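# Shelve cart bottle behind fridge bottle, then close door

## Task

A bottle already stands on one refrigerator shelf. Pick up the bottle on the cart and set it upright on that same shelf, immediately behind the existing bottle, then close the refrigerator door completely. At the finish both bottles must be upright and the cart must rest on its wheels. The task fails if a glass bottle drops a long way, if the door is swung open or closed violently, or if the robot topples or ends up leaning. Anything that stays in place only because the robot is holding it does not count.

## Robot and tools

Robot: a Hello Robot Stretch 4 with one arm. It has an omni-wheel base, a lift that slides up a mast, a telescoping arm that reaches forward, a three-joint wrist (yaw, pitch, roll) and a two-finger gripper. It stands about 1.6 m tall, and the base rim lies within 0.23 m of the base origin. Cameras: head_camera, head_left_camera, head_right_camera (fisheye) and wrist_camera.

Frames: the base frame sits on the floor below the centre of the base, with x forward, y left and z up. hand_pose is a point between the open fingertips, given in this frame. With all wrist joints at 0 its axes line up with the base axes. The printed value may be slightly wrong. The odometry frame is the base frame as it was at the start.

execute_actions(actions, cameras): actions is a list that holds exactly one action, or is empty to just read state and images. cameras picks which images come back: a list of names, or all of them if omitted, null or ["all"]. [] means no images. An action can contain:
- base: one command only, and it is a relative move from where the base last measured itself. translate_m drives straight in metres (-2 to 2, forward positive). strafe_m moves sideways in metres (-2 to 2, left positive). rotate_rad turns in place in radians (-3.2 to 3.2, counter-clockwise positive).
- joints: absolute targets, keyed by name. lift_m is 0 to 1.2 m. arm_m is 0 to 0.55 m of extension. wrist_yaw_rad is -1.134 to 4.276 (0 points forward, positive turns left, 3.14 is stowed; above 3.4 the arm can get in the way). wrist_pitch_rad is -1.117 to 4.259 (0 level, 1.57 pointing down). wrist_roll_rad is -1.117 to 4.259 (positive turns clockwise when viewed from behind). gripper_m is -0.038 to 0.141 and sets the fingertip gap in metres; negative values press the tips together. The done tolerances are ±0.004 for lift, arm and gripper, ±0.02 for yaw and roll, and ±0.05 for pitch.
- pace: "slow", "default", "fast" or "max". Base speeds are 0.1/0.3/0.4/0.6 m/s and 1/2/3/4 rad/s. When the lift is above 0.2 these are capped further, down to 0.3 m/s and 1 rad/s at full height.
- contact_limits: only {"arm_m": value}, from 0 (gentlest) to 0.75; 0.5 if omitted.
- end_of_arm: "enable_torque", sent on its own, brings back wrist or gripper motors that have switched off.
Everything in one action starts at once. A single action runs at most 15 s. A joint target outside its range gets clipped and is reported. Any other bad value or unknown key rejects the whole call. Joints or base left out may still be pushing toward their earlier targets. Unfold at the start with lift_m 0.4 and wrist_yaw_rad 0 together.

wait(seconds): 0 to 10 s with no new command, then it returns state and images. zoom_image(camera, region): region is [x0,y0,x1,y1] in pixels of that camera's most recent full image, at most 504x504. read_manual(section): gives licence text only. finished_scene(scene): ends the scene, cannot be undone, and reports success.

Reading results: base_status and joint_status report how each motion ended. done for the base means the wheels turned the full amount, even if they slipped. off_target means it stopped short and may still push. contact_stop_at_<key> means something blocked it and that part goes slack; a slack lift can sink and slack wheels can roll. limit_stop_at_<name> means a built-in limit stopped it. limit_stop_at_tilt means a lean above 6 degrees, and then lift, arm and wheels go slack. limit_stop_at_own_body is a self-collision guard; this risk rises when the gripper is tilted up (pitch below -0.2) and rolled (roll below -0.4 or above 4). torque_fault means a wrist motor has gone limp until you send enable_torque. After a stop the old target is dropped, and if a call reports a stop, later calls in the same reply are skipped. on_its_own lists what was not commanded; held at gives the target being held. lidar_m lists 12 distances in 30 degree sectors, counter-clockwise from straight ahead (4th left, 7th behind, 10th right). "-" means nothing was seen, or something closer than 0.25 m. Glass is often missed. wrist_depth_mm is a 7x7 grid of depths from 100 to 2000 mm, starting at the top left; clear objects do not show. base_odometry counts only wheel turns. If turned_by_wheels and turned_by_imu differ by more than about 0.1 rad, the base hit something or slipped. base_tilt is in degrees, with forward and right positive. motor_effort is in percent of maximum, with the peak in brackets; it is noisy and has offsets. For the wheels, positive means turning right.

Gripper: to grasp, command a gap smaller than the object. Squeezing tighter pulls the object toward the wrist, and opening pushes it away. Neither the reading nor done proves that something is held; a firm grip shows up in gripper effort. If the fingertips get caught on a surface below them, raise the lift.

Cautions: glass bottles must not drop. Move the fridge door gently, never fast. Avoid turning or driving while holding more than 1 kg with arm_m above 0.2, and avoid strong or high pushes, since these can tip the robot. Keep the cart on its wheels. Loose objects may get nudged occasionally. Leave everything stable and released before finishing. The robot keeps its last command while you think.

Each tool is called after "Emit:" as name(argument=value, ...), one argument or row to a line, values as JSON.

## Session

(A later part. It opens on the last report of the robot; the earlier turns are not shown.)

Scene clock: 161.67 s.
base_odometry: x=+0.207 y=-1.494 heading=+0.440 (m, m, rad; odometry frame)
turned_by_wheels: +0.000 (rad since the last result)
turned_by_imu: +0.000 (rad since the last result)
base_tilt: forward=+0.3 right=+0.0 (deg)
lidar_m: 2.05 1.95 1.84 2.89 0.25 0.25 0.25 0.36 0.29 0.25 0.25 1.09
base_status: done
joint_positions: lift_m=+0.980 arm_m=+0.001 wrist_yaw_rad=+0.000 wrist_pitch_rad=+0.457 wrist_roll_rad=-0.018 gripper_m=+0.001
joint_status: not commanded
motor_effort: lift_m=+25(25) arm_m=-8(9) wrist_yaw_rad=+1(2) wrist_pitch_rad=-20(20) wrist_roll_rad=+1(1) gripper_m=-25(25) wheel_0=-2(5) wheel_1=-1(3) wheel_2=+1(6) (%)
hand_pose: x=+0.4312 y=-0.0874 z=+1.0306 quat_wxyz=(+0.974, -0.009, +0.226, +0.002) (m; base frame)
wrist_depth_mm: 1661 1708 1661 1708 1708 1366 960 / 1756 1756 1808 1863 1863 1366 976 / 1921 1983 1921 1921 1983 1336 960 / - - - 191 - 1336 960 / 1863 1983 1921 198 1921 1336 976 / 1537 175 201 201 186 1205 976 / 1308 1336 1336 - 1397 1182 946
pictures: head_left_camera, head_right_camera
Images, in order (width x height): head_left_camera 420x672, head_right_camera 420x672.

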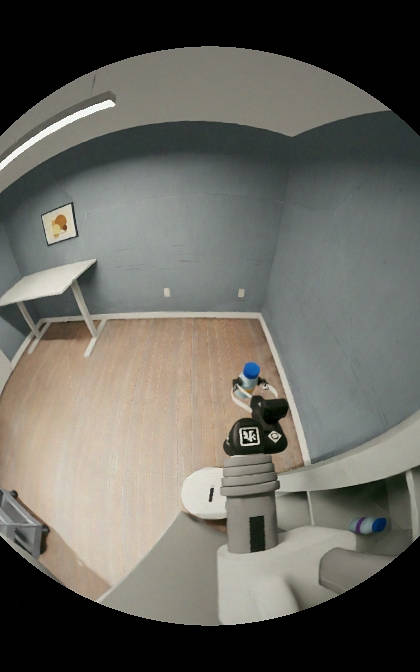

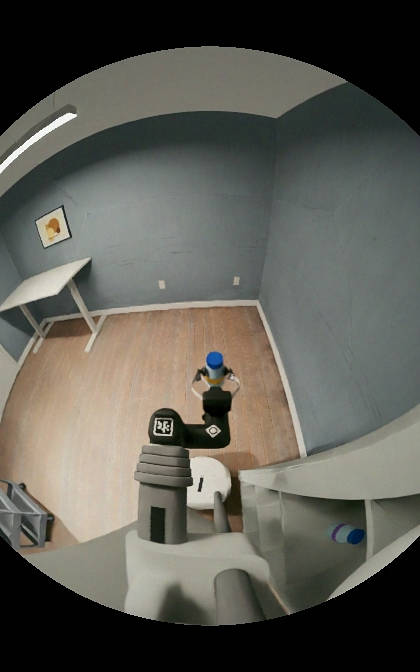

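Emit:
execute_actions(
  actions=[
    {"base":{"translate_m":-0.15},"pace":"slow"},
  ],
  cameras=[],
)

Emit:
execute_actions(
  actions=[
    {"base":{"strafe_m":0.65},"pace":"slow"},
  ],
  cameras=[],
)

Emit:
execute_actions(
  actions=[
    {"base":{"rotate_rad":-1.57},"pace":"slow"},
  ],
)

Scene clock: 170.27 s.
base_odometry: x=+0.071 y=-1.558 heading=+0.440 (m, m, rad; odometry frame)
turned_by_wheels: +0.000 (rad since the last result)
turned_by_imu: -0.001 (rad since the last result)
base_tilt: forward=+0.2 right=+0.0 (deg)
lidar_m: 2.18 1.94 1.99 1.92 0.25 0.25 0.25 0.25 0.29 0.26 0.26 1.14
base_status: done
joint_positions: lift_m=+0.980 arm_m=+0.001 wrist_yaw_rad=+0.000 wrist_pitch_rad=+0.457 wrist_roll_rad=-0.018 gripper_m=+0.001
joint_status: not commanded
motor_effort: lift_m=+25(25) arm_m=-7(8) wrist_yaw_rad=+1(1) wrist_pitch_rad=-19(20) wrist_roll_rad=-2(1) gripper_m=-26(25) wheel_0=-1(6) wheel_1=-1(4) wheel_2=+2(8) (%)
hand_pose: x=+0.4310 y=-0.0875 z=+1.0306 quat_wxyz=(+0.974, -0.009, +0.226, +0.002) (m; base frame)
wrist_depth_mm: 1708 1808 1808 1863 1921 1397 976 / 1921 1921 1921 1983 1983 1366 976 / - - - - - 1366 991 / - - - 190 - 1397 976 / 1863 1921 1921 198 1983 1366 976 / 1499 175 201 200 186 1205 976 / 1308 1308 1366 - 1366 1182 960
pictures: none
No camera images: the call's "cameras" was empty. Leave "cameras" out to get every camera's image.

Scene clock: 177.90 s.
base_odometry: x=-0.206 y=-0.970 heading=+0.440 (m, m, rad; odometry frame)
turned_by_wheels: +0.000 (rad since the last result)
turned_by_imu: +0.000 (rad since the last result)
base_tilt: forward=+0.1 right=+0.0 (deg)
lidar_m: 2.18 1.55 1.94 2.23 0.90 1.07 2.51 0.44 0.39 0.89 1.49 2.01
base_status: done
joint_positions: lift_m=+0.980 arm_m=+0.001 wrist_yaw_rad=+0.000 wrist_pitch_rad=+0.457 wrist_roll_rad=-0.018 gripper_m=+0.001
joint_status: not commanded
motor_effort: lift_m=+25(25) arm_m=-7(7) wrist_yaw_rad=+1(2) wrist_pitch_rad=-19(19) wrist_roll_rad=-1(1) gripper_m=-24(24) wheel_0=-1(3) wheel_1=+1(5) wheel_2=+1(2) (%)
hand_pose: x=+0.4311 y=-0.0874 z=+1.0306 quat_wxyz=(+0.974, -0.009, +0.226, +0.002) (m; base frame)
wrist_depth_mm: 1708 1756 1808 1863 1808 1921 1863 / 1499 1921 1921 1983 1983 - 1863 / 1983 - - - - - 1863 / - - - 190 - - 1808 / 1921 1863 1983 199 - - 1808 / 1537 175 201 201 186 1708 1661 / 1308 1336 1336 - 1366 1366 1397
pictures: none
No camera images: the call's "cameras" was empty. Leave "cameras" out to get every camera's image.

Scene clock: 180.77 s.
base_odometry: x=-0.206 y=-0.970 heading=-1.130 (m, m, rad; odometry frame)
turned_by_wheels: -1.570 (rad since the last result)
turned_by_imu: -1.558 (rad since the last result)
base_tilt: forward=+0.1 right=+0.0 (deg)
lidar_m: 0.89 1.51 2.01 2.17 1.54 1.92 2.21 0.90 1.09 2.53 0.42 0.37
base_status: done
joint_positions: lift_m=+0.980 arm_m=+0.001 wrist_yaw_rad=+0.000 wrist_pitch_rad=+0.457 wrist_roll_rad=-0.018 gripper_m=+0.001
joint_status: not commanded
motor_effort: lift_m=+25(25) arm_m=-7(7) wrist_yaw_rad=+0(1) wrist_pitch_rad=-19(19) wrist_roll_rad=+2(1) gripper_m=-24(25) wheel_0=-1(4) wheel_1=+1(4) wheel_2=+2(6) (%)
hand_pose: x=+0.4311 y=-0.0874 z=+1.0307 quat_wxyz=(+0.974, -0.009, +0.226, +0.002) (m; base frame)
wrist_depth_mm: 1098 634 1008 1025 715 430 291 / 1160 676 1078 1078 715 427 290 / 1281 741 831 854 750 415 287 / 1366 1336 960 191 798 410 282 / 1464 1464 854 199 759 399 278 / 1537 175 202 201 186 340 272 / 1308 1308 1025 - 699 330 272
pictures: head_camera, head_left_camera, head_right_camera, wrist_camera
camera_calibration (this result's frames):
wrist_camera: T_world_to_cam=[[0.00432637, -0.9991, 0.0421951, -0.142435], [-0.457857, -0.0394919, -0.888148, 1.16015], [0.889015, -0.0154769, -0.457616, 0.318628], [0, 0, 0, 1]] pos_world=[0.248536, -0.0915583, 1.18221]
Images, in order (width x height): head_camera 420x560, head_left_camera 420x672, head_right_camera 420x672, wrist_camera 616x392.

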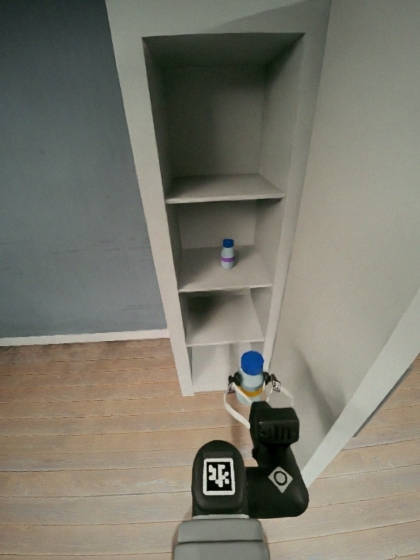

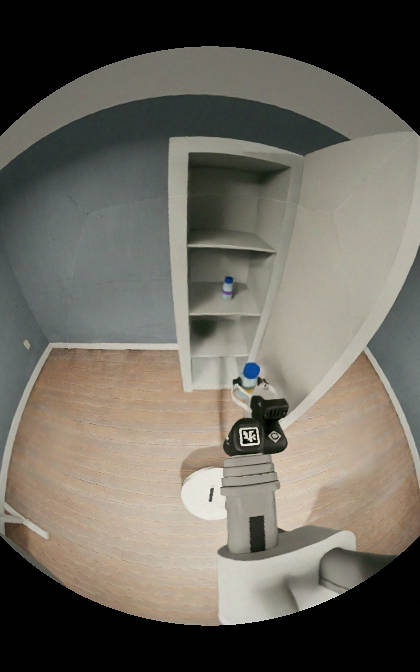

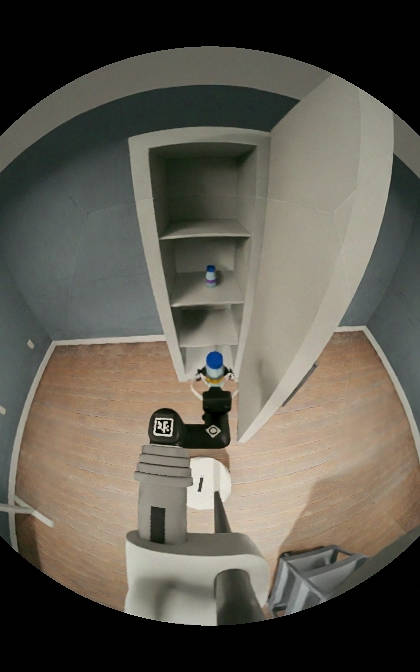

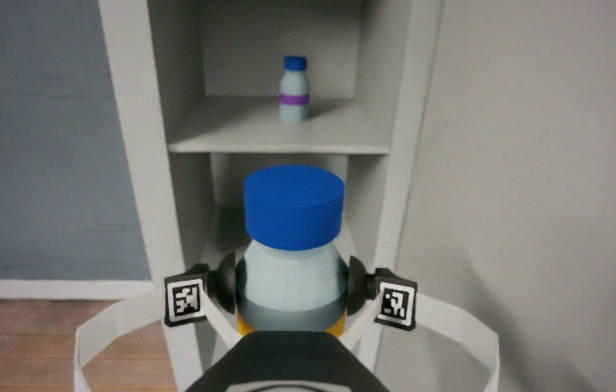

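Emit:
execute_actions(
  actions=[
    {"base":{"strafe_m":0.145},"joints":{"lift_m":1.01},"pace":"slow"},
  ],
  cameras=[],
)

Emit:
execute_actions(
  actions=[
    {"base":{"translate_m":0.35},"pace":"slow"},
  ],
  cameras=["head_camera","wrist_camera"],
)

Scene clock: 206.10 s.
base_odometry: x=-0.075 y=-0.909 heading=-1.130 (m, m, rad; odometry frame)
turned_by_wheels: +0.000 (rad since the last result)
turned_by_imu: -0.001 (rad since the last result)
base_tilt: forward=+0.2 right=+0.0 (deg)
lidar_m: 0.90 1.50 2.02 2.01 1.44 1.78 2.21 0.98 1.04 2.67 0.52 0.59
base_status: done
joint_positions: lift_m=+1.010 arm_m=+0.001 wrist_yaw_rad=+0.000 wrist_pitch_rad=+0.457 wrist_roll_rad=-0.018 gripper_m=+0.001
joint_status: all done
motor_effort: lift_m=+26(28) arm_m=-8(7) wrist_yaw_rad=+1(1) wrist_pitch_rad=-19(19) wrist_roll_rad=+1(2) gripper_m=-25(25) wheel_0=+0(2) wheel_1=+1(5) wheel_2=+0(1) (%)
hand_pose: x=+0.4311 y=-0.0874 z=+1.0606 quat_wxyz=(+0.974, -0.009, +0.226, +0.002) (m; base frame)
wrist_depth_mm: 1078 1118 634 1025 1042 668 517 / 1160 1205 683 1078 1060 707 512 / 1255 1281 798 866 904 732 504 / 1397 1366 768 191 1205 750 500 / 1499 1499 820 198 1078 732 492 / 1576 175 202 201 186 621 484 / 1336 1366 1366 - 1138 597 484
pictures: none
No camera images: the call's "cameras" was empty. Leave "cameras" out to get every camera's image.

Scene clock: 210.90 s.
base_odometry: x=+0.075 y=-1.225 heading=-1.129 (m, m, rad; odometry frame)
turned_by_wheels: +0.000 (rad since the last result)
turned_by_imu: -0.002 (rad since the last result)
base_tilt: forward=+0.2 right=+0.0 (deg)
lidar_m: 0.46 1.11 1.54 2.02 1.64 1.78 2.58 1.27 1.64 0.38 0.43 0.59
base_status: done
joint_positions: lift_m=+1.010 arm_m=+0.001 wrist_yaw_rad=+0.000 wrist_pitch_rad=+0.457 wrist_roll_rad=-0.018 gripper_m=+0.001
joint_status: not commanded
motor_effort: lift_m=+26(26) arm_m=-7(8) wrist_yaw_rad=+1(1) wrist_pitch_rad=-18(19) wrist_roll_rad=-1(0) gripper_m=-24(25) wheel_0=+1(3) wheel_1=+1(5) wheel_2=+0(5) (%)
hand_pose: x=+0.4311 y=-0.0874 z=+1.0606 quat_wxyz=(+0.974, -0.009, +0.226, +0.002) (m; base frame)
wrist_depth_mm: 788 294 549 707 707 634 466 / 831 314 554 750 768 634 459 / 904 336 559 798 778 640 462 / 976 370 394 191 603 603 459 / 1060 410 394 200 500 504 462 / 1160 175 200 201 186 564 488 / 1281 1255 477 - 798 554 535
pictures: head_camera, wrist_camera
camera_calibration (this result's frames):
wrist_camera: T_world_to_cam=[[0.00432806, -0.9991, 0.0421951, -0.143697], [-0.457888, -0.0394921, -0.888132, 1.18672], [0.888999, -0.0154767, -0.457647, 0.332361], [0, 0, 0, 1]] pos_world=[0.248537, -0.0915583, 1.21213]
Images, in order (width x height): head_camera 420x560, wrist_camera 616x392.

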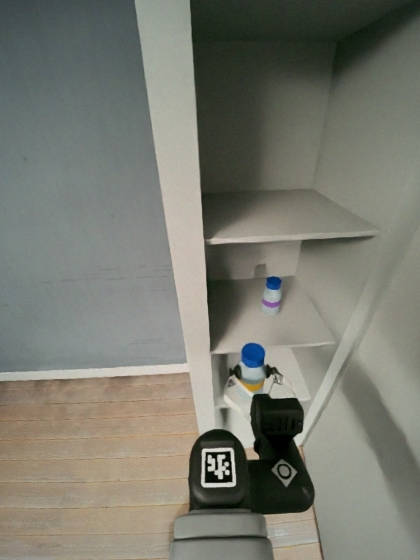

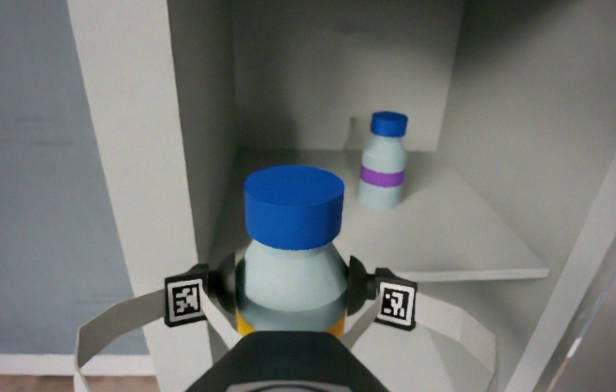

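Emit:
execute_actions(
  actions=[
    {"base":{"strafe_m":0.015},"joints":{"arm_m":0.29},"pace":"slow"},
  ],
  cameras=[],
)

Emit:
execute_actions(
  actions=[
    {"joints":{"lift_m":0.972},"pace":"slow","cameras":null},
  ],
)

Emit:
execute_actions(
  actions=[
    {"joints":{"lift_m":0.972},"pace":"slow"},
  ],
  cameras=["head_camera","wrist_camera"],
)

Scene clock: 243.30 s.
base_odometry: x=+0.088 y=-1.219 heading=-1.129 (m, m, rad; odometry frame)
turned_by_wheels: +0.000 (rad since the last result)
turned_by_imu: -0.002 (rad since the last result)
base_tilt: forward=+0.2 right=+0.0 (deg)
lidar_m: 0.51 1.13 1.53 2.00 1.63 1.75 2.59 1.27 1.61 0.40 0.40 0.58
base_status: done
joint_positions: lift_m=+1.010 arm_m=+0.288 wrist_yaw_rad=+0.000 wrist_pitch_rad=+0.457 wrist_roll_rad=-0.018 gripper_m=+0.001
joint_status: all done
motor_effort: lift_m=+26(26) arm_m=+9(10) wrist_yaw_rad=+0(1) wrist_pitch_rad=-19(19) wrist_roll_rad=+2(0) gripper_m=-24(23) wheel_0=+0(4) wheel_1=+1(3) wheel_2=+0(0) (%)
hand_pose: x=+0.7182 y=-0.0874 z=+1.0606 quat_wxyz=(+0.974, -0.009, +0.226, +0.002) (m; base frame)
wrist_depth_mm: 135 213 427 436 445 452 452 / 136 216 452 466 473 484 462 / 137 217 484 504 512 521 462 / 137 217 384 190 559 549 462 / 137 217 332 199 492 306 459 / 133 171 202 200 186 307 410 / 131 215 330 - 342 332 347
pictures: none
No camera images: the call's "cameras" was empty. Leave "cameras" out to get every camera's image.


Scene clock: 244.47 s.
base_odometry: x=+0.088 y=-1.219 heading=-1.129 (m, m, rad; odometry frame)
turned_by_wheels: +0.000 (rad since the last result)
turned_by_imu: +0.000 (rad since the last result)
base_tilt: forward=+0.2 right=+0.0 (deg)
lidar_m: 0.53 1.12 1.56 1.98 1.63 1.74 2.59 1.27 1.62 0.38 0.43 0.59
base_status: not commanded
joint_positions: lift_m=+0.972 arm_m=+0.288 wrist_yaw_rad=+0.000 wrist_pitch_rad=+0.457 wrist_roll_rad=-0.018 gripper_m=+0.001
joint_status: all done
motor_effort: lift_m=+20(27) arm_m=+10(9) wrist_yaw_rad=+1(1) wrist_pitch_rad=-19(19) wrist_roll_rad=+1(0) gripper_m=-24(25) wheel_0=+0(0) wheel_1=+1(1) wheel_2=+0(0) (%)
hand_pose: x=+0.7182 y=-0.0874 z=+1.0230 quat_wxyz=(+0.974, -0.009, +0.226, +0.002) (m; base frame)
wrist_depth_mm: 135 213 424 436 445 452 452 / 136 216 452 469 473 484 459 / 137 217 484 504 512 521 462 / 137 217 387 191 539 283 462 / 137 217 334 199 433 291 421 / 133 171 201 200 186 307 357 / 131 215 290 - 297 287 304
pictures: head_camera, wrist_camera
camera_calibration (this result's frames):
wrist_camera: T_world_to_cam=[[0.00433063, -0.9991, 0.0421946, -0.143356], [-0.457968, -0.0394915, -0.888091, 1.28483], [0.888958, -0.0154778, -0.457727, 0.0599953], [0, 0, 0, 1]] pos_world=[0.535699, -0.0915583, 1.17456]
Images, in order (width x height): head_camera 420x560, wrist_camera 616x392.

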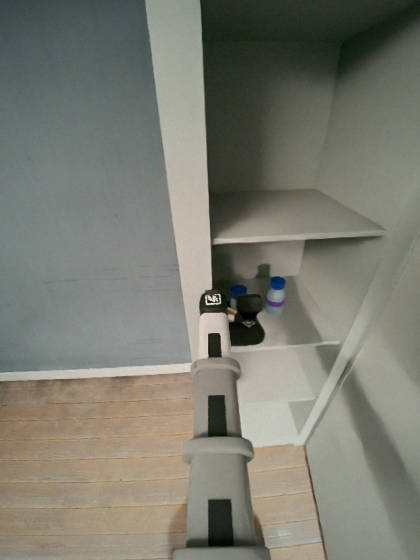

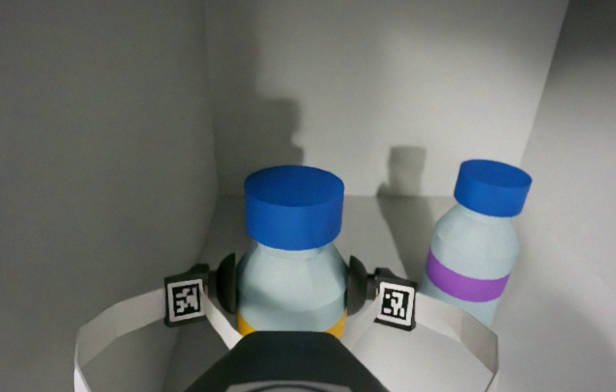

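Emit:
execute_actions(
  actions=[
    {"joints":{"lift_m":0.952},"pace":"slow"},
  ],
  cameras=["wrist_camera"],
)

Scene clock: 251.17 s.
base_odometry: x=+0.088 y=-1.219 heading=-1.129 (m, m, rad; odometry frame)
turned_by_wheels: +0.000 (rad since the last result)
turned_by_imu: -0.001 (rad since the last result)
base_tilt: forward=+0.2 right=+0.0 (deg)
lidar_m: 0.52 1.12 1.51 2.02 1.62 1.77 2.57 1.27 1.61 0.37 0.40 0.58
base_status: not commanded
joint_positions: lift_m=+0.952 arm_m=+0.288 wrist_yaw_rad=+0.000 wrist_pitch_rad=+0.457 wrist_roll_rad=-0.018 gripper_m=+0.001
joint_status: all done
motor_effort: lift_m=+21(19) arm_m=+9(10) wrist_yaw_rad=+1(1) wrist_pitch_rad=-19(19) wrist_roll_rad=+0(2) gripper_m=-25(24) wheel_0=+0(0) wheel_1=+1(1) wheel_2=+0(0) (%)
hand_pose: x=+0.7182 y=-0.0874 z=+1.0030 quat_wxyz=(+0.974, -0.009, +0.226, +0.002) (m; base frame)
wrist_depth_mm: 135 213 424 439 442 452 455 / 136 216 452 466 473 484 459 / 137 217 484 508 512 500 462 / 137 217 387 191 512 278 462 / 137 218 336 199 397 289 407 / 132 171 201 200 186 306 329 / 131 215 268 - 274 267 279
pictures: wrist_camera
camera_calibration (this result's frames):
wrist_camera: T_world_to_cam=[[0.00433171, -0.9991, 0.0421945, -0.142512], [-0.457989, -0.0394915, -0.88808, 1.26706], [0.888947, -0.0154777, -0.457748, 0.050861], [0, 0, 0, 1]] pos_world=[0.535702, -0.0915583, 1.15454]
Images, in order (width x height): wrist_camera 616x392.

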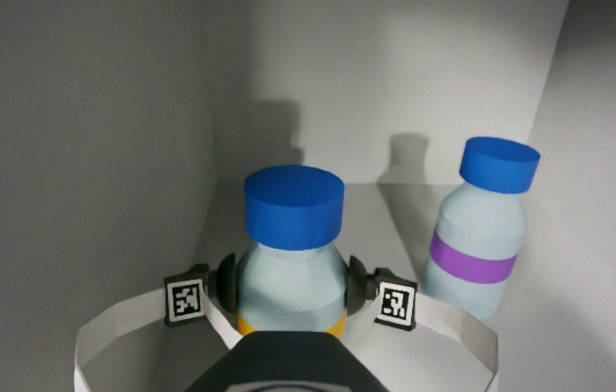

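Emit:
execute_actions(
  actions=[
    {"joints":{"lift_m":0.93},"pace":"slow"},
  ],
  cameras=["wrist_camera"],
)

Scene clock: 257.03 s.
base_odometry: x=+0.088 y=-1.219 heading=-1.129 (m, m, rad; odometry frame)
turned_by_wheels: +0.000 (rad since the last result)
turned_by_imu: -0.001 (rad since the last result)
base_tilt: forward=+0.2 right=+0.0 (deg)
lidar_m: 0.53 1.14 1.56 2.02 1.61 1.74 2.57 1.24 1.59 0.40 0.41 0.57
base_status: not commanded
joint_positions: lift_m=+0.931 arm_m=+0.288 wrist_yaw_rad=-0.002 wrist_pitch_rad=+0.439 wrist_roll_rad=-0.018 gripper_m=+0.001
joint_status: all done
on_its_own: wrist_pitch_rad is at rest, and its effort (+31) is outside its rest range (-23 to +23)
motor_effort: lift_m=+10(20) arm_m=+9(9) wrist_yaw_rad=+7(8) wrist_pitch_rad=+31(31) wrist_roll_rad=+2(1) gripper_m=-19(23) wheel_0=+1(1) wheel_1=+1(1) wheel_2=+0(0) (%)
hand_pose: x=+0.7202 y=-0.0880 z=+0.9864 quat_wxyz=(+0.976, -0.009, +0.218, +0.001) (m; base frame)
wrist_depth_mm: 135 214 427 436 442 452 455 / 137 217 455 466 473 480 462 / 138 219 480 496 508 504 462 / 138 220 389 190 512 274 459 / 138 219 340 196 392 283 407 / 133 174 202 199 187 298 322 / 132 217 259 - 267 268 273
pictures: wrist_camera
camera_calibration (this result's frames):
wrist_camera: T_world_to_cam=[[0.0012643, -0.999106, 0.0422615, -0.140285], [-0.442409, -0.0384596, -0.895988, 1.24989], [0.896813, -0.0175641, -0.442062, 0.0201705], [0, 0, 0, 1]] pos_world=[0.535053, -0.0917349, 1.13474]
Images, in order (width x height): wrist_camera 616x392.

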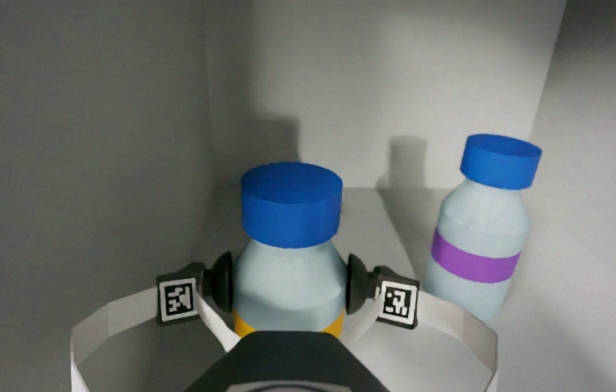

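Contact. Ease up, release, retract.

Emit:
execute_actions(
  actions=[
    {"joints":{"lift_m":0.943},"pace":"slow"},
  ],
  cameras=[],
)

Emit:
execute_actions(
  actions=[
    {"joints":{"gripper_m":0.085},"pace":"slow"},
  ],
  cameras=["wrist_camera"],
)

Emit:
execute_actions(
  actions=[
    {"joints":{"arm_m":0.1},"pace":"slow"},
  ],
  cameras=["wrist_camera","head_camera"],
)

Scene clock: 265.10 s.
base_odometry: x=+0.089 y=-1.219 heading=-1.129 (m, m, rad; odometry frame)
turned_by_wheels: +0.000 (rad since the last result)
turned_by_imu: -0.001 (rad since the last result)
base_tilt: forward=+0.2 right=-0.1 (deg)
lidar_m: 0.54 1.13 1.54 2.02 1.62 1.78 2.59 1.28 1.59 0.40 0.43 0.57
base_status: not commanded
joint_positions: lift_m=+0.943 arm_m=+0.289 wrist_yaw_rad=+0.000 wrist_pitch_rad=+0.450 wrist_roll_rad=-0.018 gripper_m=+0.001
joint_status: all done
motor_effort: lift_m=+24(24) arm_m=+8(8) wrist_yaw_rad=+0(7) wrist_pitch_rad=+0(31) wrist_roll_rad=-1(0) gripper_m=-24(25) wheel_0=+2(1) wheel_1=+1(1) wheel_2=+0(0) (%)
hand_pose: x=+0.7192 y=-0.0873 z=+0.9954 quat_wxyz=(+0.975, -0.009, +0.223, +0.002) (m; base frame)
wrist_depth_mm: 134 212 424 436 445 449 455 / 135 214 449 466 473 484 466 / 136 216 484 508 512 500 462 / 137 217 382 190 508 276 462 / 136 216 332 198 392 286 404 / 132 170 202 201 186 301 324 / 131 214 262 - 268 260 274
pictures: none
No camera images: the call's "cameras" was empty. Leave "cameras" out to get every camera's image.

Scene clock: 268.30 s.
base_odometry: x=+0.089 y=-1.219 heading=-1.129 (m, m, rad; odometry frame)
turned_by_wheels: +0.000 (rad since the last result)
turned_by_imu: -0.001 (rad since the last result)
base_tilt: forward=+0.2 right=+0.0 (deg)
lidar_m: 0.53 1.15 1.50 2.03 1.58 1.79 2.60 1.27 1.61 0.39 0.42 0.55
base_status: not commanded
joint_positions: lift_m=+0.943 arm_m=+0.289 wrist_yaw_rad=+0.001 wrist_pitch_rad=+0.452 wrist_roll_rad=-0.018 gripper_m=+0.085
joint_status: all done
motor_effort: lift_m=+19(24) arm_m=+8(8) wrist_yaw_rad=-1(3) wrist_pitch_rad=-6(25) wrist_roll_rad=-1(0) gripper_m=-2(26) wheel_0=+1(1) wheel_1=+1(1) wheel_2=+0(1) (%)
hand_pose: x=+0.7190 y=-0.0873 z=+0.9954 quat_wxyz=(+0.975, -0.009, +0.224, +0.002) (m; base frame)
wrist_depth_mm: 135 213 427 436 445 452 452 / 136 216 449 466 473 484 462 / 137 217 484 500 512 500 459 / 137 217 382 196 508 276 462 / 137 217 226 204 392 286 399 / 136 184 204 202 204 309 322 / 135 182 270 - 267 268 273
pictures: wrist_camera
camera_calibration (this result's frames):
wrist_camera: T_world_to_cam=[[0.00463156, -0.999098, 0.0422134, -0.142299], [-0.453802, -0.0397168, -0.890217, 1.25973], [0.891091, -0.0150334, -0.453576, 0.0410805], [0, 0, 0, 1]] pos_world=[0.535718, -0.0915204, 1.14607]
Images, in order (width x height): wrist_camera 616x392.

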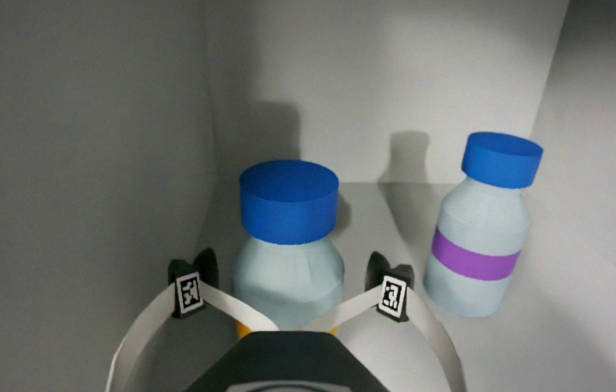

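Scene clock: 271.50 s.
base_odometry: x=+0.089 y=-1.219 heading=-1.129 (m, m, rad; odometry frame)
turned_by_wheels: +0.000 (rad since the last result)
turned_by_imu: -0.001 (rad since the last result)
base_tilt: forward=+0.2 right=-0.1 (deg)
lidar_m: 0.50 1.15 1.54 2.02 1.65 1.78 2.61 1.26 1.59 0.40 0.43 0.60
base_status: not commanded
joint_positions: lift_m=+0.943 arm_m=+0.102 wrist_yaw_rad=+0.000 wrist_pitch_rad=+0.452 wrist_roll_rad=-0.018 gripper_m=+0.085
joint_status: all done
motor_effort: lift_m=+19(19) arm_m=-9(9) wrist_yaw_rad=+0(1) wrist_pitch_rad=-5(6) wrist_roll_rad=+1(2) gripper_m=-1(0) wheel_0=+1(1) wheel_1=+1(1) wheel_2=+0(0) (%)
hand_pose: x=+0.5320 y=-0.0873 z=+0.9954 quat_wxyz=(+0.975, -0.009, +0.224, +0.002) (m; base frame)
wrist_depth_mm: 200 206 480 609 627 621 480 / 213 219 488 640 654 654 469 / 232 236 492 377 466 621 469 / 535 253 445 394 477 517 469 / 931 271 364 389 394 397 402 / 1025 290 327 340 204 554 449 / 1138 325 342 - 723 591 480
pictures: head_camera, wrist_camera
camera_calibration (this result's frames):
wrist_camera: T_world_to_cam=[[0.00443139, -0.999099, 0.0422137, -0.141379], [-0.453769, -0.0396267, -0.890238, 1.17491], [0.891108, -0.0152103, -0.453536, 0.2076], [0, 0, 0, 1]] pos_world=[0.348772, -0.0915355, 1.14607]
Images, in order (width x height): head_camera 420x560, wrist_camera 616x392.

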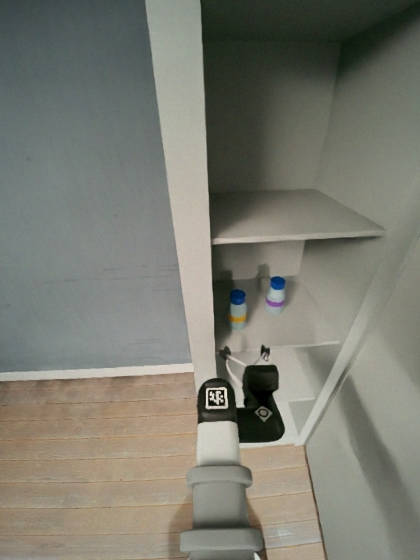

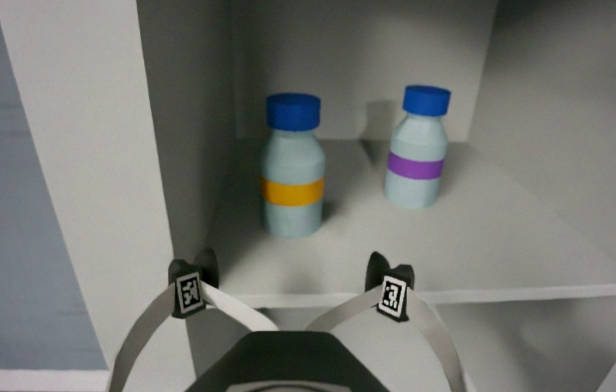

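Emit:
execute_actions(
  actions=[
    {"base":{"strafe_m":-0.135},"pace":"slow"},
  ],
  cameras=[],
)

Emit:
execute_actions(
  actions=[
    {"joints":{"arm_m":0.28},"pace":"slow"},
  ],
  cameras=["wrist_camera","head_camera"],
)

Scene clock: 280.53 s.
base_odometry: x=-0.034 y=-1.276 heading=-1.129 (m, m, rad; odometry frame)
turned_by_wheels: +0.000 (rad since the last result)
turned_by_imu: -0.002 (rad since the last result)
base_tilt: forward=+0.2 right=+0.0 (deg)
lidar_m: 0.55 0.53 1.51 2.14 1.74 1.90 2.60 1.24 2.74 0.26 0.27 0.47
base_status: done
joint_positions: lift_m=+0.943 arm_m=+0.102 wrist_yaw_rad=+0.000 wrist_pitch_rad=+0.452 wrist_roll_rad=-0.018 gripper_m=+0.085
joint_status: not commanded
motor_effort: lift_m=+19(18) arm_m=-9(9) wrist_yaw_rad=+0(1) wrist_pitch_rad=-6(6) wrist_roll_rad=+0(3) gripper_m=-2(0) wheel_0=+0(7) wheel_1=-1(5) wheel_2=+1(1) (%)
hand_pose: x=+0.5320 y=-0.0873 z=+0.9954 quat_wxyz=(+0.975, -0.009, +0.224, +0.002) (m; base frame)
wrist_depth_mm: 332 530 603 621 615 407 300 / 336 455 647 640 661 410 300 / 340 375 676 452 661 413 303 / 340 424 462 469 508 413 304 / 332 373 382 384 394 377 312 / 325 329 334 342 204 362 342 / 342 455 723 - 647 382 375
pictures: none
No camera images: the call's "cameras" was empty. Leave "cameras" out to get every camera's image.

Scene clock: 283.63 s.
base_odometry: x=-0.034 y=-1.276 heading=-1.129 (m, m, rad; odometry frame)
turned_by_wheels: +0.000 (rad since the last result)
turned_by_imu: -0.001 (rad since the last result)
base_tilt: forward=+0.1 right=+0.0 (deg)
lidar_m: 0.53 0.58 1.54 2.14 1.73 1.89 2.59 1.22 2.72 0.26 0.28 0.43
base_status: not commanded
joint_positions: lift_m=+0.943 arm_m=+0.278 wrist_yaw_rad=+0.000 wrist_pitch_rad=+0.452 wrist_roll_rad=-0.018 gripper_m=+0.085
joint_status: all done
motor_effort: lift_m=+19(19) arm_m=+9(10) wrist_yaw_rad=+0(0) wrist_pitch_rad=-5(6) wrist_roll_rad=+1(2) gripper_m=+2(1) wheel_0=+1(1) wheel_1=-2(1) wheel_2=+1(1) (%)
hand_pose: x=+0.7089 y=-0.0873 z=+0.9954 quat_wxyz=(+0.975, -0.009, +0.224, +0.002) (m; base frame)
wrist_depth_mm: 345 439 445 455 455 394 289 / 349 469 477 488 492 394 291 / 324 496 512 286 530 397 291 / 194 455 484 279 508 397 293 / 207 237 379 296 392 373 291 / 216 229 287 303 204 320 289 / 245 242 268 - 267 270 270
pictures: head_camera, wrist_camera
camera_calibration (this result's frames):
wrist_camera: T_world_to_cam=[[0.00441092, -0.999099, 0.0422141, -0.142153], [-0.453678, -0.0396194, -0.890285, 1.25517], [0.891155, -0.0152246, -0.453444, 0.0498978], [0, 0, 0, 1]] pos_world=[0.525601, -0.0915367, 1.14608]
Images, in order (width x height): head_camera 420x560, wrist_camera 616x392.

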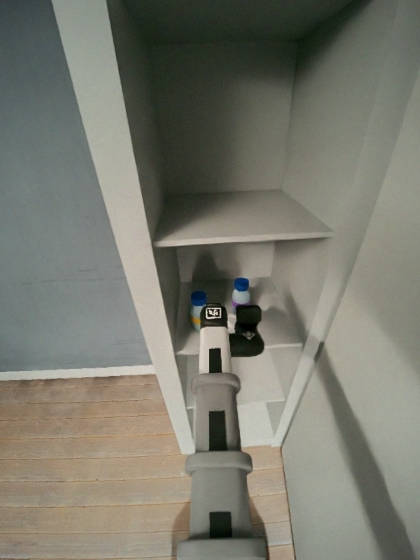

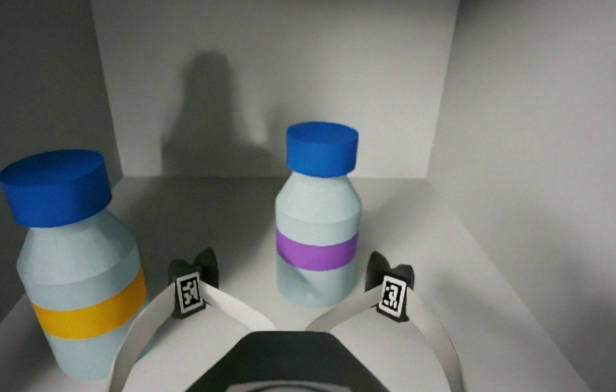

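Emit:
execute_actions(
  actions=[
    {"base":{"strafe_m":-0.02},"pace":"slow"},
  ],
  cameras=[],
)

Emit:
execute_actions(
  actions=[
    {"joints":{"arm_m":0.35},"pace":"slow"},
  ],
  cameras=["wrist_camera"],
)

Scene clock: 291.97 s.
base_odometry: x=-0.052 y=-1.285 heading=-1.129 (m, m, rad; odometry frame)
turned_by_wheels: +0.000 (rad since the last result)
turned_by_imu: -0.001 (rad since the last result)
base_tilt: forward=+0.2 right=+0.0 (deg)
lidar_m: 0.54 0.57 1.53 2.16 1.78 1.95 2.60 1.20 2.74 0.25 0.27 0.42
base_status: done
joint_positions: lift_m=+0.943 arm_m=+0.278 wrist_yaw_rad=+0.000 wrist_pitch_rad=+0.452 wrist_roll_rad=-0.018 gripper_m=+0.085
joint_status: not commanded
motor_effort: lift_m=+19(19) arm_m=+9(9) wrist_yaw_rad=+0(0) wrist_pitch_rad=-5(5) wrist_roll_rad=+1(3) gripper_m=-2(1) wheel_0=-1(3) wheel_1=-1(6) wheel_2=+0(0) (%)
hand_pose: x=+0.7089 y=-0.0873 z=+0.9954 quat_wxyz=(+0.975, -0.009, +0.224, +0.002) (m; base frame)
wrist_depth_mm: 377 442 449 449 459 355 268 / 382 473 477 480 492 359 264 / 362 500 512 282 530 362 265 / 202 473 484 281 500 359 265 / 210 357 366 296 392 359 265 / 218 248 289 303 204 315 264 / 239 251 268 - 268 270 259
pictures: none
No camera images: the call's "cameras" was empty. Leave "cameras" out to get every camera's image.

Scene clock: 293.93 s.
base_odometry: x=-0.052 y=-1.285 heading=-1.129 (m, m, rad; odometry frame)
turned_by_wheels: +0.000 (rad since the last result)
turned_by_imu: +0.000 (rad since the last result)
base_tilt: forward=+0.2 right=+0.0 (deg)
lidar_m: 0.54 0.57 1.52 2.18 1.77 1.92 2.60 1.18 2.75 0.25 0.25 0.40
base_status: not commanded
joint_positions: lift_m=+0.943 arm_m=+0.348 wrist_yaw_rad=+0.000 wrist_pitch_rad=+0.452 wrist_roll_rad=-0.018 gripper_m=+0.085
joint_status: all done
motor_effort: lift_m=+19(19) arm_m=+9(8) wrist_yaw_rad=+0(0) wrist_pitch_rad=-5(5) wrist_roll_rad=-1(0) gripper_m=+0(1) wheel_0=+0(1) wheel_1=-1(1) wheel_2=+0(0) (%)
hand_pose: x=+0.7789 y=-0.0873 z=+0.9954 quat_wxyz=(+0.975, -0.009, +0.224, +0.002) (m; base frame)
wrist_depth_mm: 368 379 384 387 392 351 265 / 382 404 410 415 424 353 259 / 389 433 436 442 452 353 260 / 389 452 462 201 477 355 260 / 355 370 347 215 389 355 260 / 281 294 224 219 204 312 259 / 183 256 268 - 267 268 263
pictures: wrist_camera
camera_calibration (this result's frames):
wrist_camera: T_world_to_cam=[[0.00440696, -0.999099, 0.0422143, -0.14246], [-0.453678, -0.0396177, -0.890285, 1.28692], [0.891155, -0.0152282, -0.453444, -0.012478], [0, 0, 0, 1]] pos_world=[0.595595, -0.091537, 1.14608]
Images, in order (width x height): wrist_camera 616x392.

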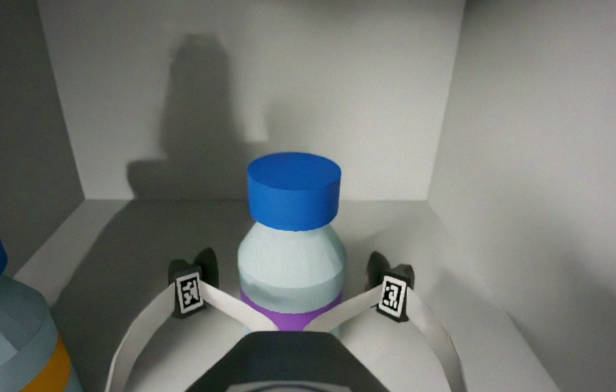

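Emit:
execute_actions(
  actions=[
    {"joints":{"gripper_m":0.0}},
  ],
  cameras=[],
)

Emit:
execute_actions(
  actions=[
    {"joints":{"lift_m":0.962},"pace":"slow"},
  ],
  cameras=["wrist_camera"],
)

Emit:
execute_actions(
  actions=[
    {"joints":{"arm_m":0.17},"pace":"slow"},
  ],
  cameras=[],
)

Emit:
execute_actions(
  actions=[
    {"base":{"strafe_m":0.155},"pace":"slow"},
  ],
  cameras=["wrist_camera","head_camera"],
)

Scene clock: 302.27 s.
base_odometry: x=-0.052 y=-1.285 heading=-1.129 (m, m, rad; odometry frame)
turned_by_wheels: +0.000 (rad since the last result)
turned_by_imu: -0.001 (rad since the last result)
base_tilt: forward=+0.3 right=-0.1 (deg)
lidar_m: 0.54 0.56 1.54 2.18 1.77 1.91 2.58 1.22 2.77 0.25 0.25 0.41
base_status: not commanded
joint_positions: lift_m=+0.943 arm_m=+0.348 wrist_yaw_rad=+0.000 wrist_pitch_rad=+0.456 wrist_roll_rad=-0.018 gripper_m=+0.001
joint_status: all done
motor_effort: lift_m=+20(20) arm_m=+9(9) wrist_yaw_rad=+0(0) wrist_pitch_rad=-17(17) wrist_roll_rad=+1(1) gripper_m=-24(24) wheel_0=-1(1) wheel_1=-1(1) wheel_2=+0(0) (%)
hand_pose: x=+0.7784 y=-0.0873 z=+0.9942 quat_wxyz=(+0.974, -0.009, +0.226, +0.002) (m; base frame)
wrist_depth_mm: 370 379 382 387 392 351 265 / 382 402 410 415 421 353 260 / 389 430 439 436 455 355 260 / 389 452 449 187 473 353 260 / 351 366 353 202 382 353 260 / 193 174 202 206 185 304 258 / 179 254 257 - 265 256 259
pictures: none
No camera images: the call's "cameras" was empty. Leave "cameras" out to get every camera's image.

Scene clock: 303.17 s.
base_odometry: x=-0.052 y=-1.285 heading=-1.129 (m, m, rad; odometry frame)
turned_by_wheels: +0.000 (rad since the last result)
turned_by_imu: +0.000 (rad since the last result)
base_tilt: forward=+0.1 right=+0.0 (deg)
lidar_m: 0.54 0.57 1.55 2.17 1.77 1.94 2.60 1.19 2.75 0.25 0.27 0.41
base_status: not commanded
joint_positions: lift_m=+0.962 arm_m=+0.348 wrist_yaw_rad=+0.000 wrist_pitch_rad=+0.456 wrist_roll_rad=-0.018 gripper_m=+0.001
joint_status: all done
motor_effort: lift_m=+26(23) arm_m=+9(9) wrist_yaw_rad=+1(0) wrist_pitch_rad=-18(18) wrist_roll_rad=-1(1) gripper_m=-23(26) wheel_0=-1(1) wheel_1=-1(1) wheel_2=+0(0) (%)
hand_pose: x=+0.7784 y=-0.0873 z=+1.0127 quat_wxyz=(+0.974, -0.009, +0.226, +0.002) (m; base frame)
wrist_depth_mm: 368 379 384 387 394 351 266 / 377 402 410 415 421 353 259 / 389 433 442 439 455 353 260 / 387 459 462 188 484 355 263 / 373 397 382 202 415 355 262 / 309 175 202 207 184 314 259 / 179 274 279 - 286 277 264
pictures: wrist_camera
camera_calibration (this result's frames):
wrist_camera: T_world_to_cam=[[0.00453723, -0.999099, 0.0421968, -0.143286], [-0.457449, -0.0395969, -0.888354, 1.30312], [0.889224, -0.0152722, -0.457217, 0.0011115], [0, 0, 0, 1]] pos_world=[0.595773, -0.0915407, 1.16419]
Images, in order (width x height): wrist_camera 616x392.

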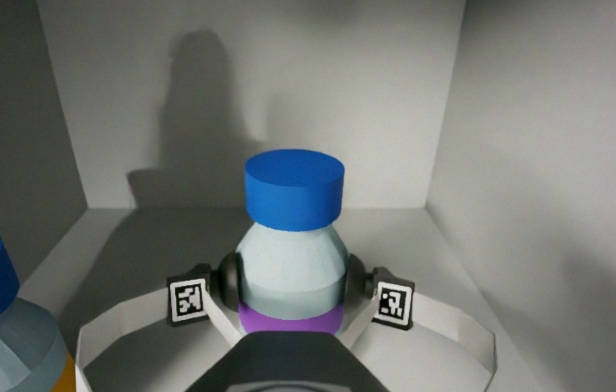

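Scene clock: 306.23 s.
base_odometry: x=-0.052 y=-1.285 heading=-1.129 (m, m, rad; odometry frame)
turned_by_wheels: +0.000 (rad since the last result)
turned_by_imu: -0.001 (rad since the last result)
base_tilt: forward=+0.2 right=+0.0 (deg)
lidar_m: 0.55 0.55 1.54 2.18 1.74 1.94 2.59 1.22 2.77 0.25 0.26 0.39
base_status: not commanded
joint_positions: lift_m=+0.962 arm_m=+0.172 wrist_yaw_rad=+0.000 wrist_pitch_rad=+0.456 wrist_roll_rad=-0.018 gripper_m=+0.001
joint_status: all done
motor_effort: lift_m=+26(26) arm_m=-9(9) wrist_yaw_rad=+0(0) wrist_pitch_rad=-17(17) wrist_roll_rad=+3(0) gripper_m=-24(24) wheel_0=-1(1) wheel_1=-1(1) wheel_2=+0(0) (%)
hand_pose: x=+0.6015 y=-0.0873 z=+1.0127 quat_wxyz=(+0.974, -0.009, +0.226, +0.002) (m; base frame)
wrist_depth_mm: 368 535 539 554 549 366 273 / 373 559 591 591 585 366 271 / 364 469 621 621 627 368 271 / 364 317 488 188 530 370 272 / 364 340 387 202 415 368 271 / 319 175 203 208 184 325 271 / 271 276 289 - 304 297 276
pictures: none
No camera images: the call's "cameras" was empty. Leave "cameras" out to get every camera's image.

Scene clock: 308.93 s.
base_odometry: x=+0.089 y=-1.219 heading=-1.129 (m, m, rad; odometry frame)
turned_by_wheels: +0.000 (rad since the last result)
turned_by_imu: +0.000 (rad since the last result)
base_tilt: forward=+0.2 right=+0.0 (deg)
lidar_m: 0.50 1.12 1.53 2.02 1.63 1.78 2.58 1.28 1.59 0.39 0.43 0.59
base_status: done
joint_positions: lift_m=+0.962 arm_m=+0.172 wrist_yaw_rad=+0.000 wrist_pitch_rad=+0.456 wrist_roll_rad=-0.018 gripper_m=+0.001
joint_status: not commanded
motor_effort: lift_m=+25(26) arm_m=-9(8) wrist_yaw_rad=+0(0) wrist_pitch_rad=-18(17) wrist_roll_rad=+2(1) gripper_m=-23(25) wheel_0=+0(6) wheel_1=+1(4) wheel_2=+1(1) (%)
hand_pose: x=+0.6015 y=-0.0874 z=+1.0127 quat_wxyz=(+0.974, -0.009, +0.226, +0.002) (m; base frame)
wrist_depth_mm: 139 200 504 544 559 559 480 / 148 203 508 585 591 591 469 / 159 204 512 329 647 634 469 / 171 205 424 187 539 549 469 / 186 204 314 202 418 418 424 / 204 175 202 207 184 343 343 / 222 229 281 - 296 291 303
pictures: head_camera, wrist_camera
camera_calibration (this result's frames):
wrist_camera: T_world_to_cam=[[0.00443953, -0.999099, 0.0421968, -0.14245], [-0.457479, -0.0395517, -0.88834, 1.22219], [0.889209, -0.0153603, -0.457242, 0.158461], [0, 0, 0, 1]] pos_world=[0.418852, -0.0915483, 1.16418]
Images, in order (width x height): head_camera 420x560, wrist_camera 616x392.

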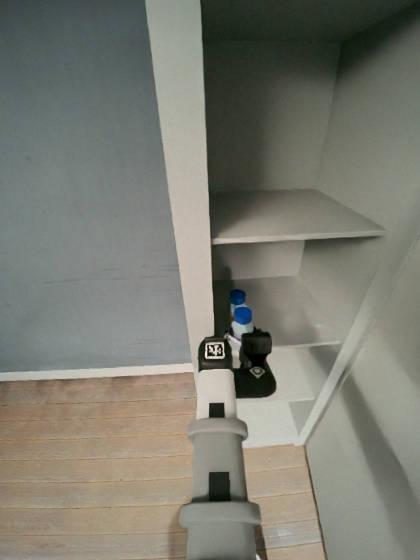

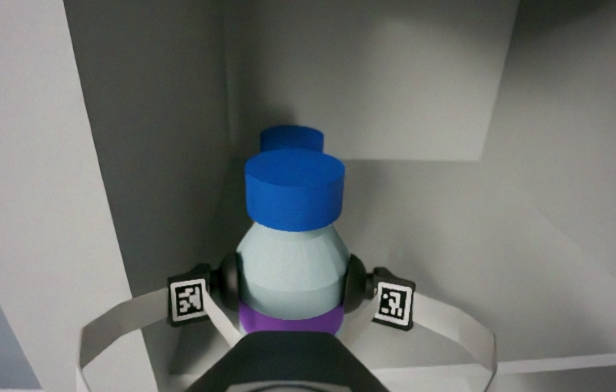

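Aligned. Extend to 0.205, lower, release.

Emit:
execute_actions(
  actions=[
    {"joints":{"arm_m":0.205},"pace":"slow"},
  ],
  cameras=[],
)

Emit:
execute_actions(
  actions=[
    {"joints":{"lift_m":0.944},"pace":"slow"},
  ],
  cameras=[],
)

Emit:
execute_actions(
  actions=[
    {"joints":{"gripper_m":0.085},"pace":"slow"},
  ],
  cameras=["wrist_camera"],
)

Emit:
execute_actions(
  actions=[
    {"joints":{"arm_m":0.0},"base":{"translate_m":-0.45},"pace":"slow"},
  ],
)

Scene clock: 315.53 s.
base_odometry: x=+0.089 y=-1.219 heading=-1.129 (m, m, rad; odometry frame)
turned_by_wheels: +0.000 (rad since the last result)
turned_by_imu: -0.001 (rad since the last result)
base_tilt: forward=+0.2 right=+0.0 (deg)
lidar_m: 0.53 1.14 1.52 2.00 1.63 1.75 2.59 1.27 1.60 0.40 0.42 0.60
base_status: not commanded
joint_positions: lift_m=+0.962 arm_m=+0.203 wrist_yaw_rad=+0.000 wrist_pitch_rad=+0.456 wrist_roll_rad=-0.018 gripper_m=+0.001
joint_status: all done
motor_effort: lift_m=+26(26) arm_m=+9(10) wrist_yaw_rad=+1(0) wrist_pitch_rad=-18(17) wrist_roll_rad=-1(1) gripper_m=-25(25) wheel_0=+0(0) wheel_1=+1(1) wheel_2=+1(1) (%)
hand_pose: x=+0.6333 y=-0.0874 z=+1.0127 quat_wxyz=(+0.974, -0.009, +0.226, +0.002) (m; base frame)
wrist_depth_mm: 129 204 496 517 521 530 473 / 130 206 517 554 559 564 466 / 132 207 525 580 609 609 469 / 139 208 433 187 535 544 469 / 149 208 319 202 415 421 424 / 162 169 202 208 185 342 345 / 177 205 279 - 286 279 293
pictures: none
No camera images: the call's "cameras" was empty. Leave "cameras" out to get every camera's image.

Scene clock: 316.43 s.
base_odometry: x=+0.089 y=-1.219 heading=-1.129 (m, m, rad; odometry frame)
turned_by_wheels: +0.000 (rad since the last result)
turned_by_imu: +0.000 (rad since the last result)
base_tilt: forward=+0.2 right=+0.0 (deg)
lidar_m: 0.54 1.14 1.53 2.00 1.61 1.78 2.60 1.29 1.59 0.40 0.42 0.59
base_status: not commanded
joint_positions: lift_m=+0.944 arm_m=+0.203 wrist_yaw_rad=+0.000 wrist_pitch_rad=+0.456 wrist_roll_rad=-0.018 gripper_m=+0.001
joint_status: all done
motor_effort: lift_m=+21(24) arm_m=+9(9) wrist_yaw_rad=+0(0) wrist_pitch_rad=-18(18) wrist_roll_rad=+1(1) gripper_m=-25(25) wheel_0=+0(0) wheel_1=+2(1) wheel_2=+1(1) (%)
hand_pose: x=+0.6333 y=-0.0874 z=+0.9951 quat_wxyz=(+0.974, -0.009, +0.226, +0.002) (m; base frame)
wrist_depth_mm: 129 204 496 517 525 530 477 / 130 206 521 554 564 569 466 / 132 207 430 272 597 609 466 / 139 208 433 188 500 504 455 / 150 208 317 202 384 392 394 / 162 169 202 207 184 317 317 / 177 205 258 - 266 259 272
pictures: none
No camera images: the call's "cameras" was empty. Leave "cameras" out to get every camera's image.

Scene clock: 319.63 s.
base_odometry: x=+0.089 y=-1.219 heading=-1.129 (m, m, rad; odometry frame)
turned_by_wheels: +0.000 (rad since the last result)
turned_by_imu: -0.001 (rad since the last result)
base_tilt: forward=+0.1 right=+0.0 (deg)
lidar_m: 0.53 1.12 1.54 2.01 1.64 1.76 2.58 1.29 1.59 0.40 0.44 0.60
base_status: not commanded
joint_positions: lift_m=+0.944 arm_m=+0.203 wrist_yaw_rad=-0.001 wrist_pitch_rad=+0.452 wrist_roll_rad=-0.018 gripper_m=+0.085
joint_status: all done
motor_effort: lift_m=+20(20) arm_m=+9(9) wrist_yaw_rad=+2(2) wrist_pitch_rad=-6(18) wrist_roll_rad=+3(1) gripper_m=-1(27) wheel_0=+0(0) wheel_1=+1(1) wheel_2=+1(1) (%)
hand_pose: x=+0.6338 y=-0.0876 z=+0.9962 quat_wxyz=(+0.975, -0.009, +0.224, +0.002) (m; base frame)
wrist_depth_mm: 129 204 496 517 525 535 473 / 130 206 521 549 564 564 466 / 132 208 433 286 603 603 469 / 138 208 436 199 508 517 466 / 149 208 320 209 392 397 402 / 161 177 213 211 204 322 325 / 177 185 271 - 270 271 276
pictures: wrist_camera
camera_calibration (this result's frames):
wrist_camera: T_world_to_cam=[[0.00358462, -0.999102, 0.0422133, -0.141548], [-0.453873, -0.0392406, -0.890202, 1.22188], [0.891059, -0.0159685, -0.453606, 0.11733], [0, 0, 0, 1]] pos_world=[0.450537, -0.0916004, 1.14691]
Images, in order (width x height): wrist_camera 616x392.

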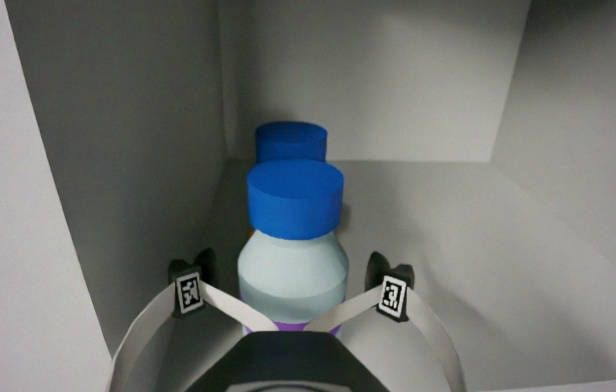

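Scene clock: 325.40 s.
base_odometry: x=-0.104 y=-0.812 heading=-1.129 (m, m, rad; odometry frame)
turned_by_wheels: +0.000 (rad since the last result)
turned_by_imu: +0.000 (rad since the last result)
base_tilt: forward=+0.2 right=+0.0 (deg)
lidar_m: 0.99 1.58 2.12 2.01 1.36 1.77 2.13 0.98 0.91 2.68 0.59 0.59
base_status: done
joint_positions: lift_m=+0.944 arm_m=+0.002 wrist_yaw_rad=+0.000 wrist_pitch_rad=+0.452 wrist_roll_rad=-0.018 gripper_m=+0.085
joint_status: all done
motor_effort: lift_m=+21(20) arm_m=-9(9) wrist_yaw_rad=+1(2) wrist_pitch_rad=-5(6) wrist_roll_rad=-3(1) gripper_m=-1(1) wheel_0=+0(3) wheel_1=-1(2) wheel_2=+0(6) (%)
hand_pose: x=+0.4320 y=-0.0875 z=+0.9962 quat_wxyz=(+0.975, -0.009, +0.224, +0.002) (m; base frame)
wrist_depth_mm: 1182 1229 878 1118 1118 750 525 / 1255 1308 891 931 1098 788 521 / 1366 1397 904 1281 1118 778 517 / 1464 1537 1464 1366 1229 768 508 / 1576 1661 960 1098 1042 741 500 / 1499 1464 1025 1397 204 723 492 / 1336 1281 1366 - 1205 634 496
pictures: head_camera, head_left_camera, head_right_camera, wrist_camera
camera_calibration (this result's frames):
wrist_camera: T_world_to_cam=[[0.00378944, -0.999101, 0.0422136, -0.14086], [-0.453781, -0.0393354, -0.890245, 1.1303], [0.891105, -0.0157822, -0.453523, 0.297082], [0, 0, 0, 1]] pos_world=[0.248711, -0.0915845, 1.14692]
Images, in order (width x height): head_camera 420x560, head_left_camera 420x672, head_right_camera 420x672, wrist_camera 616x392.

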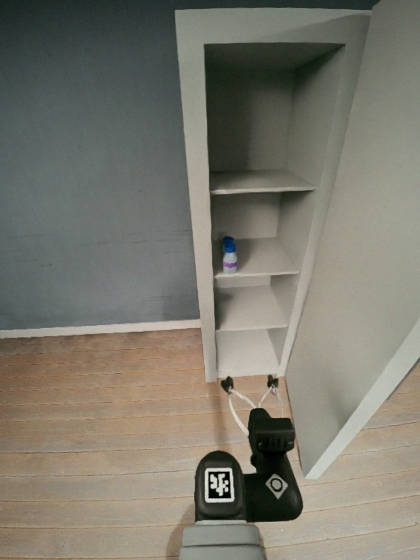

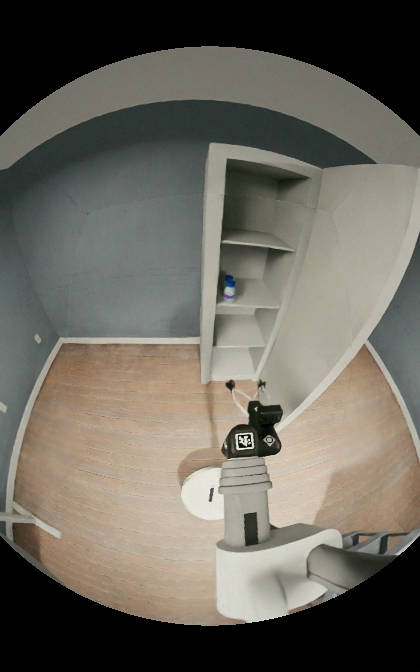

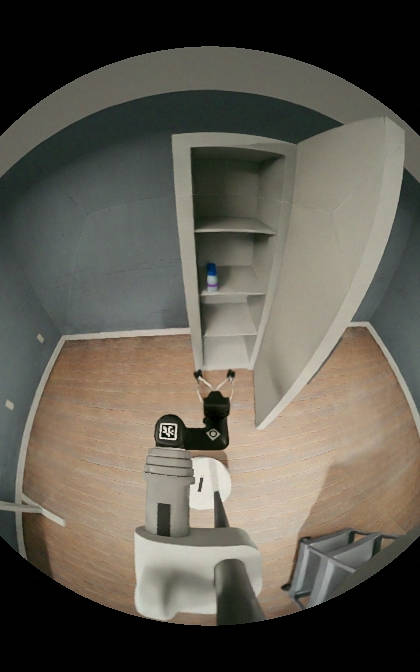

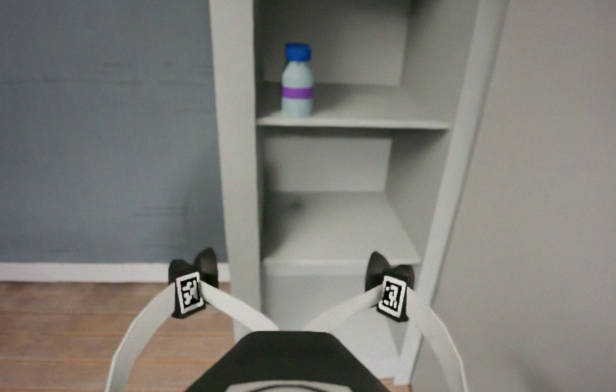

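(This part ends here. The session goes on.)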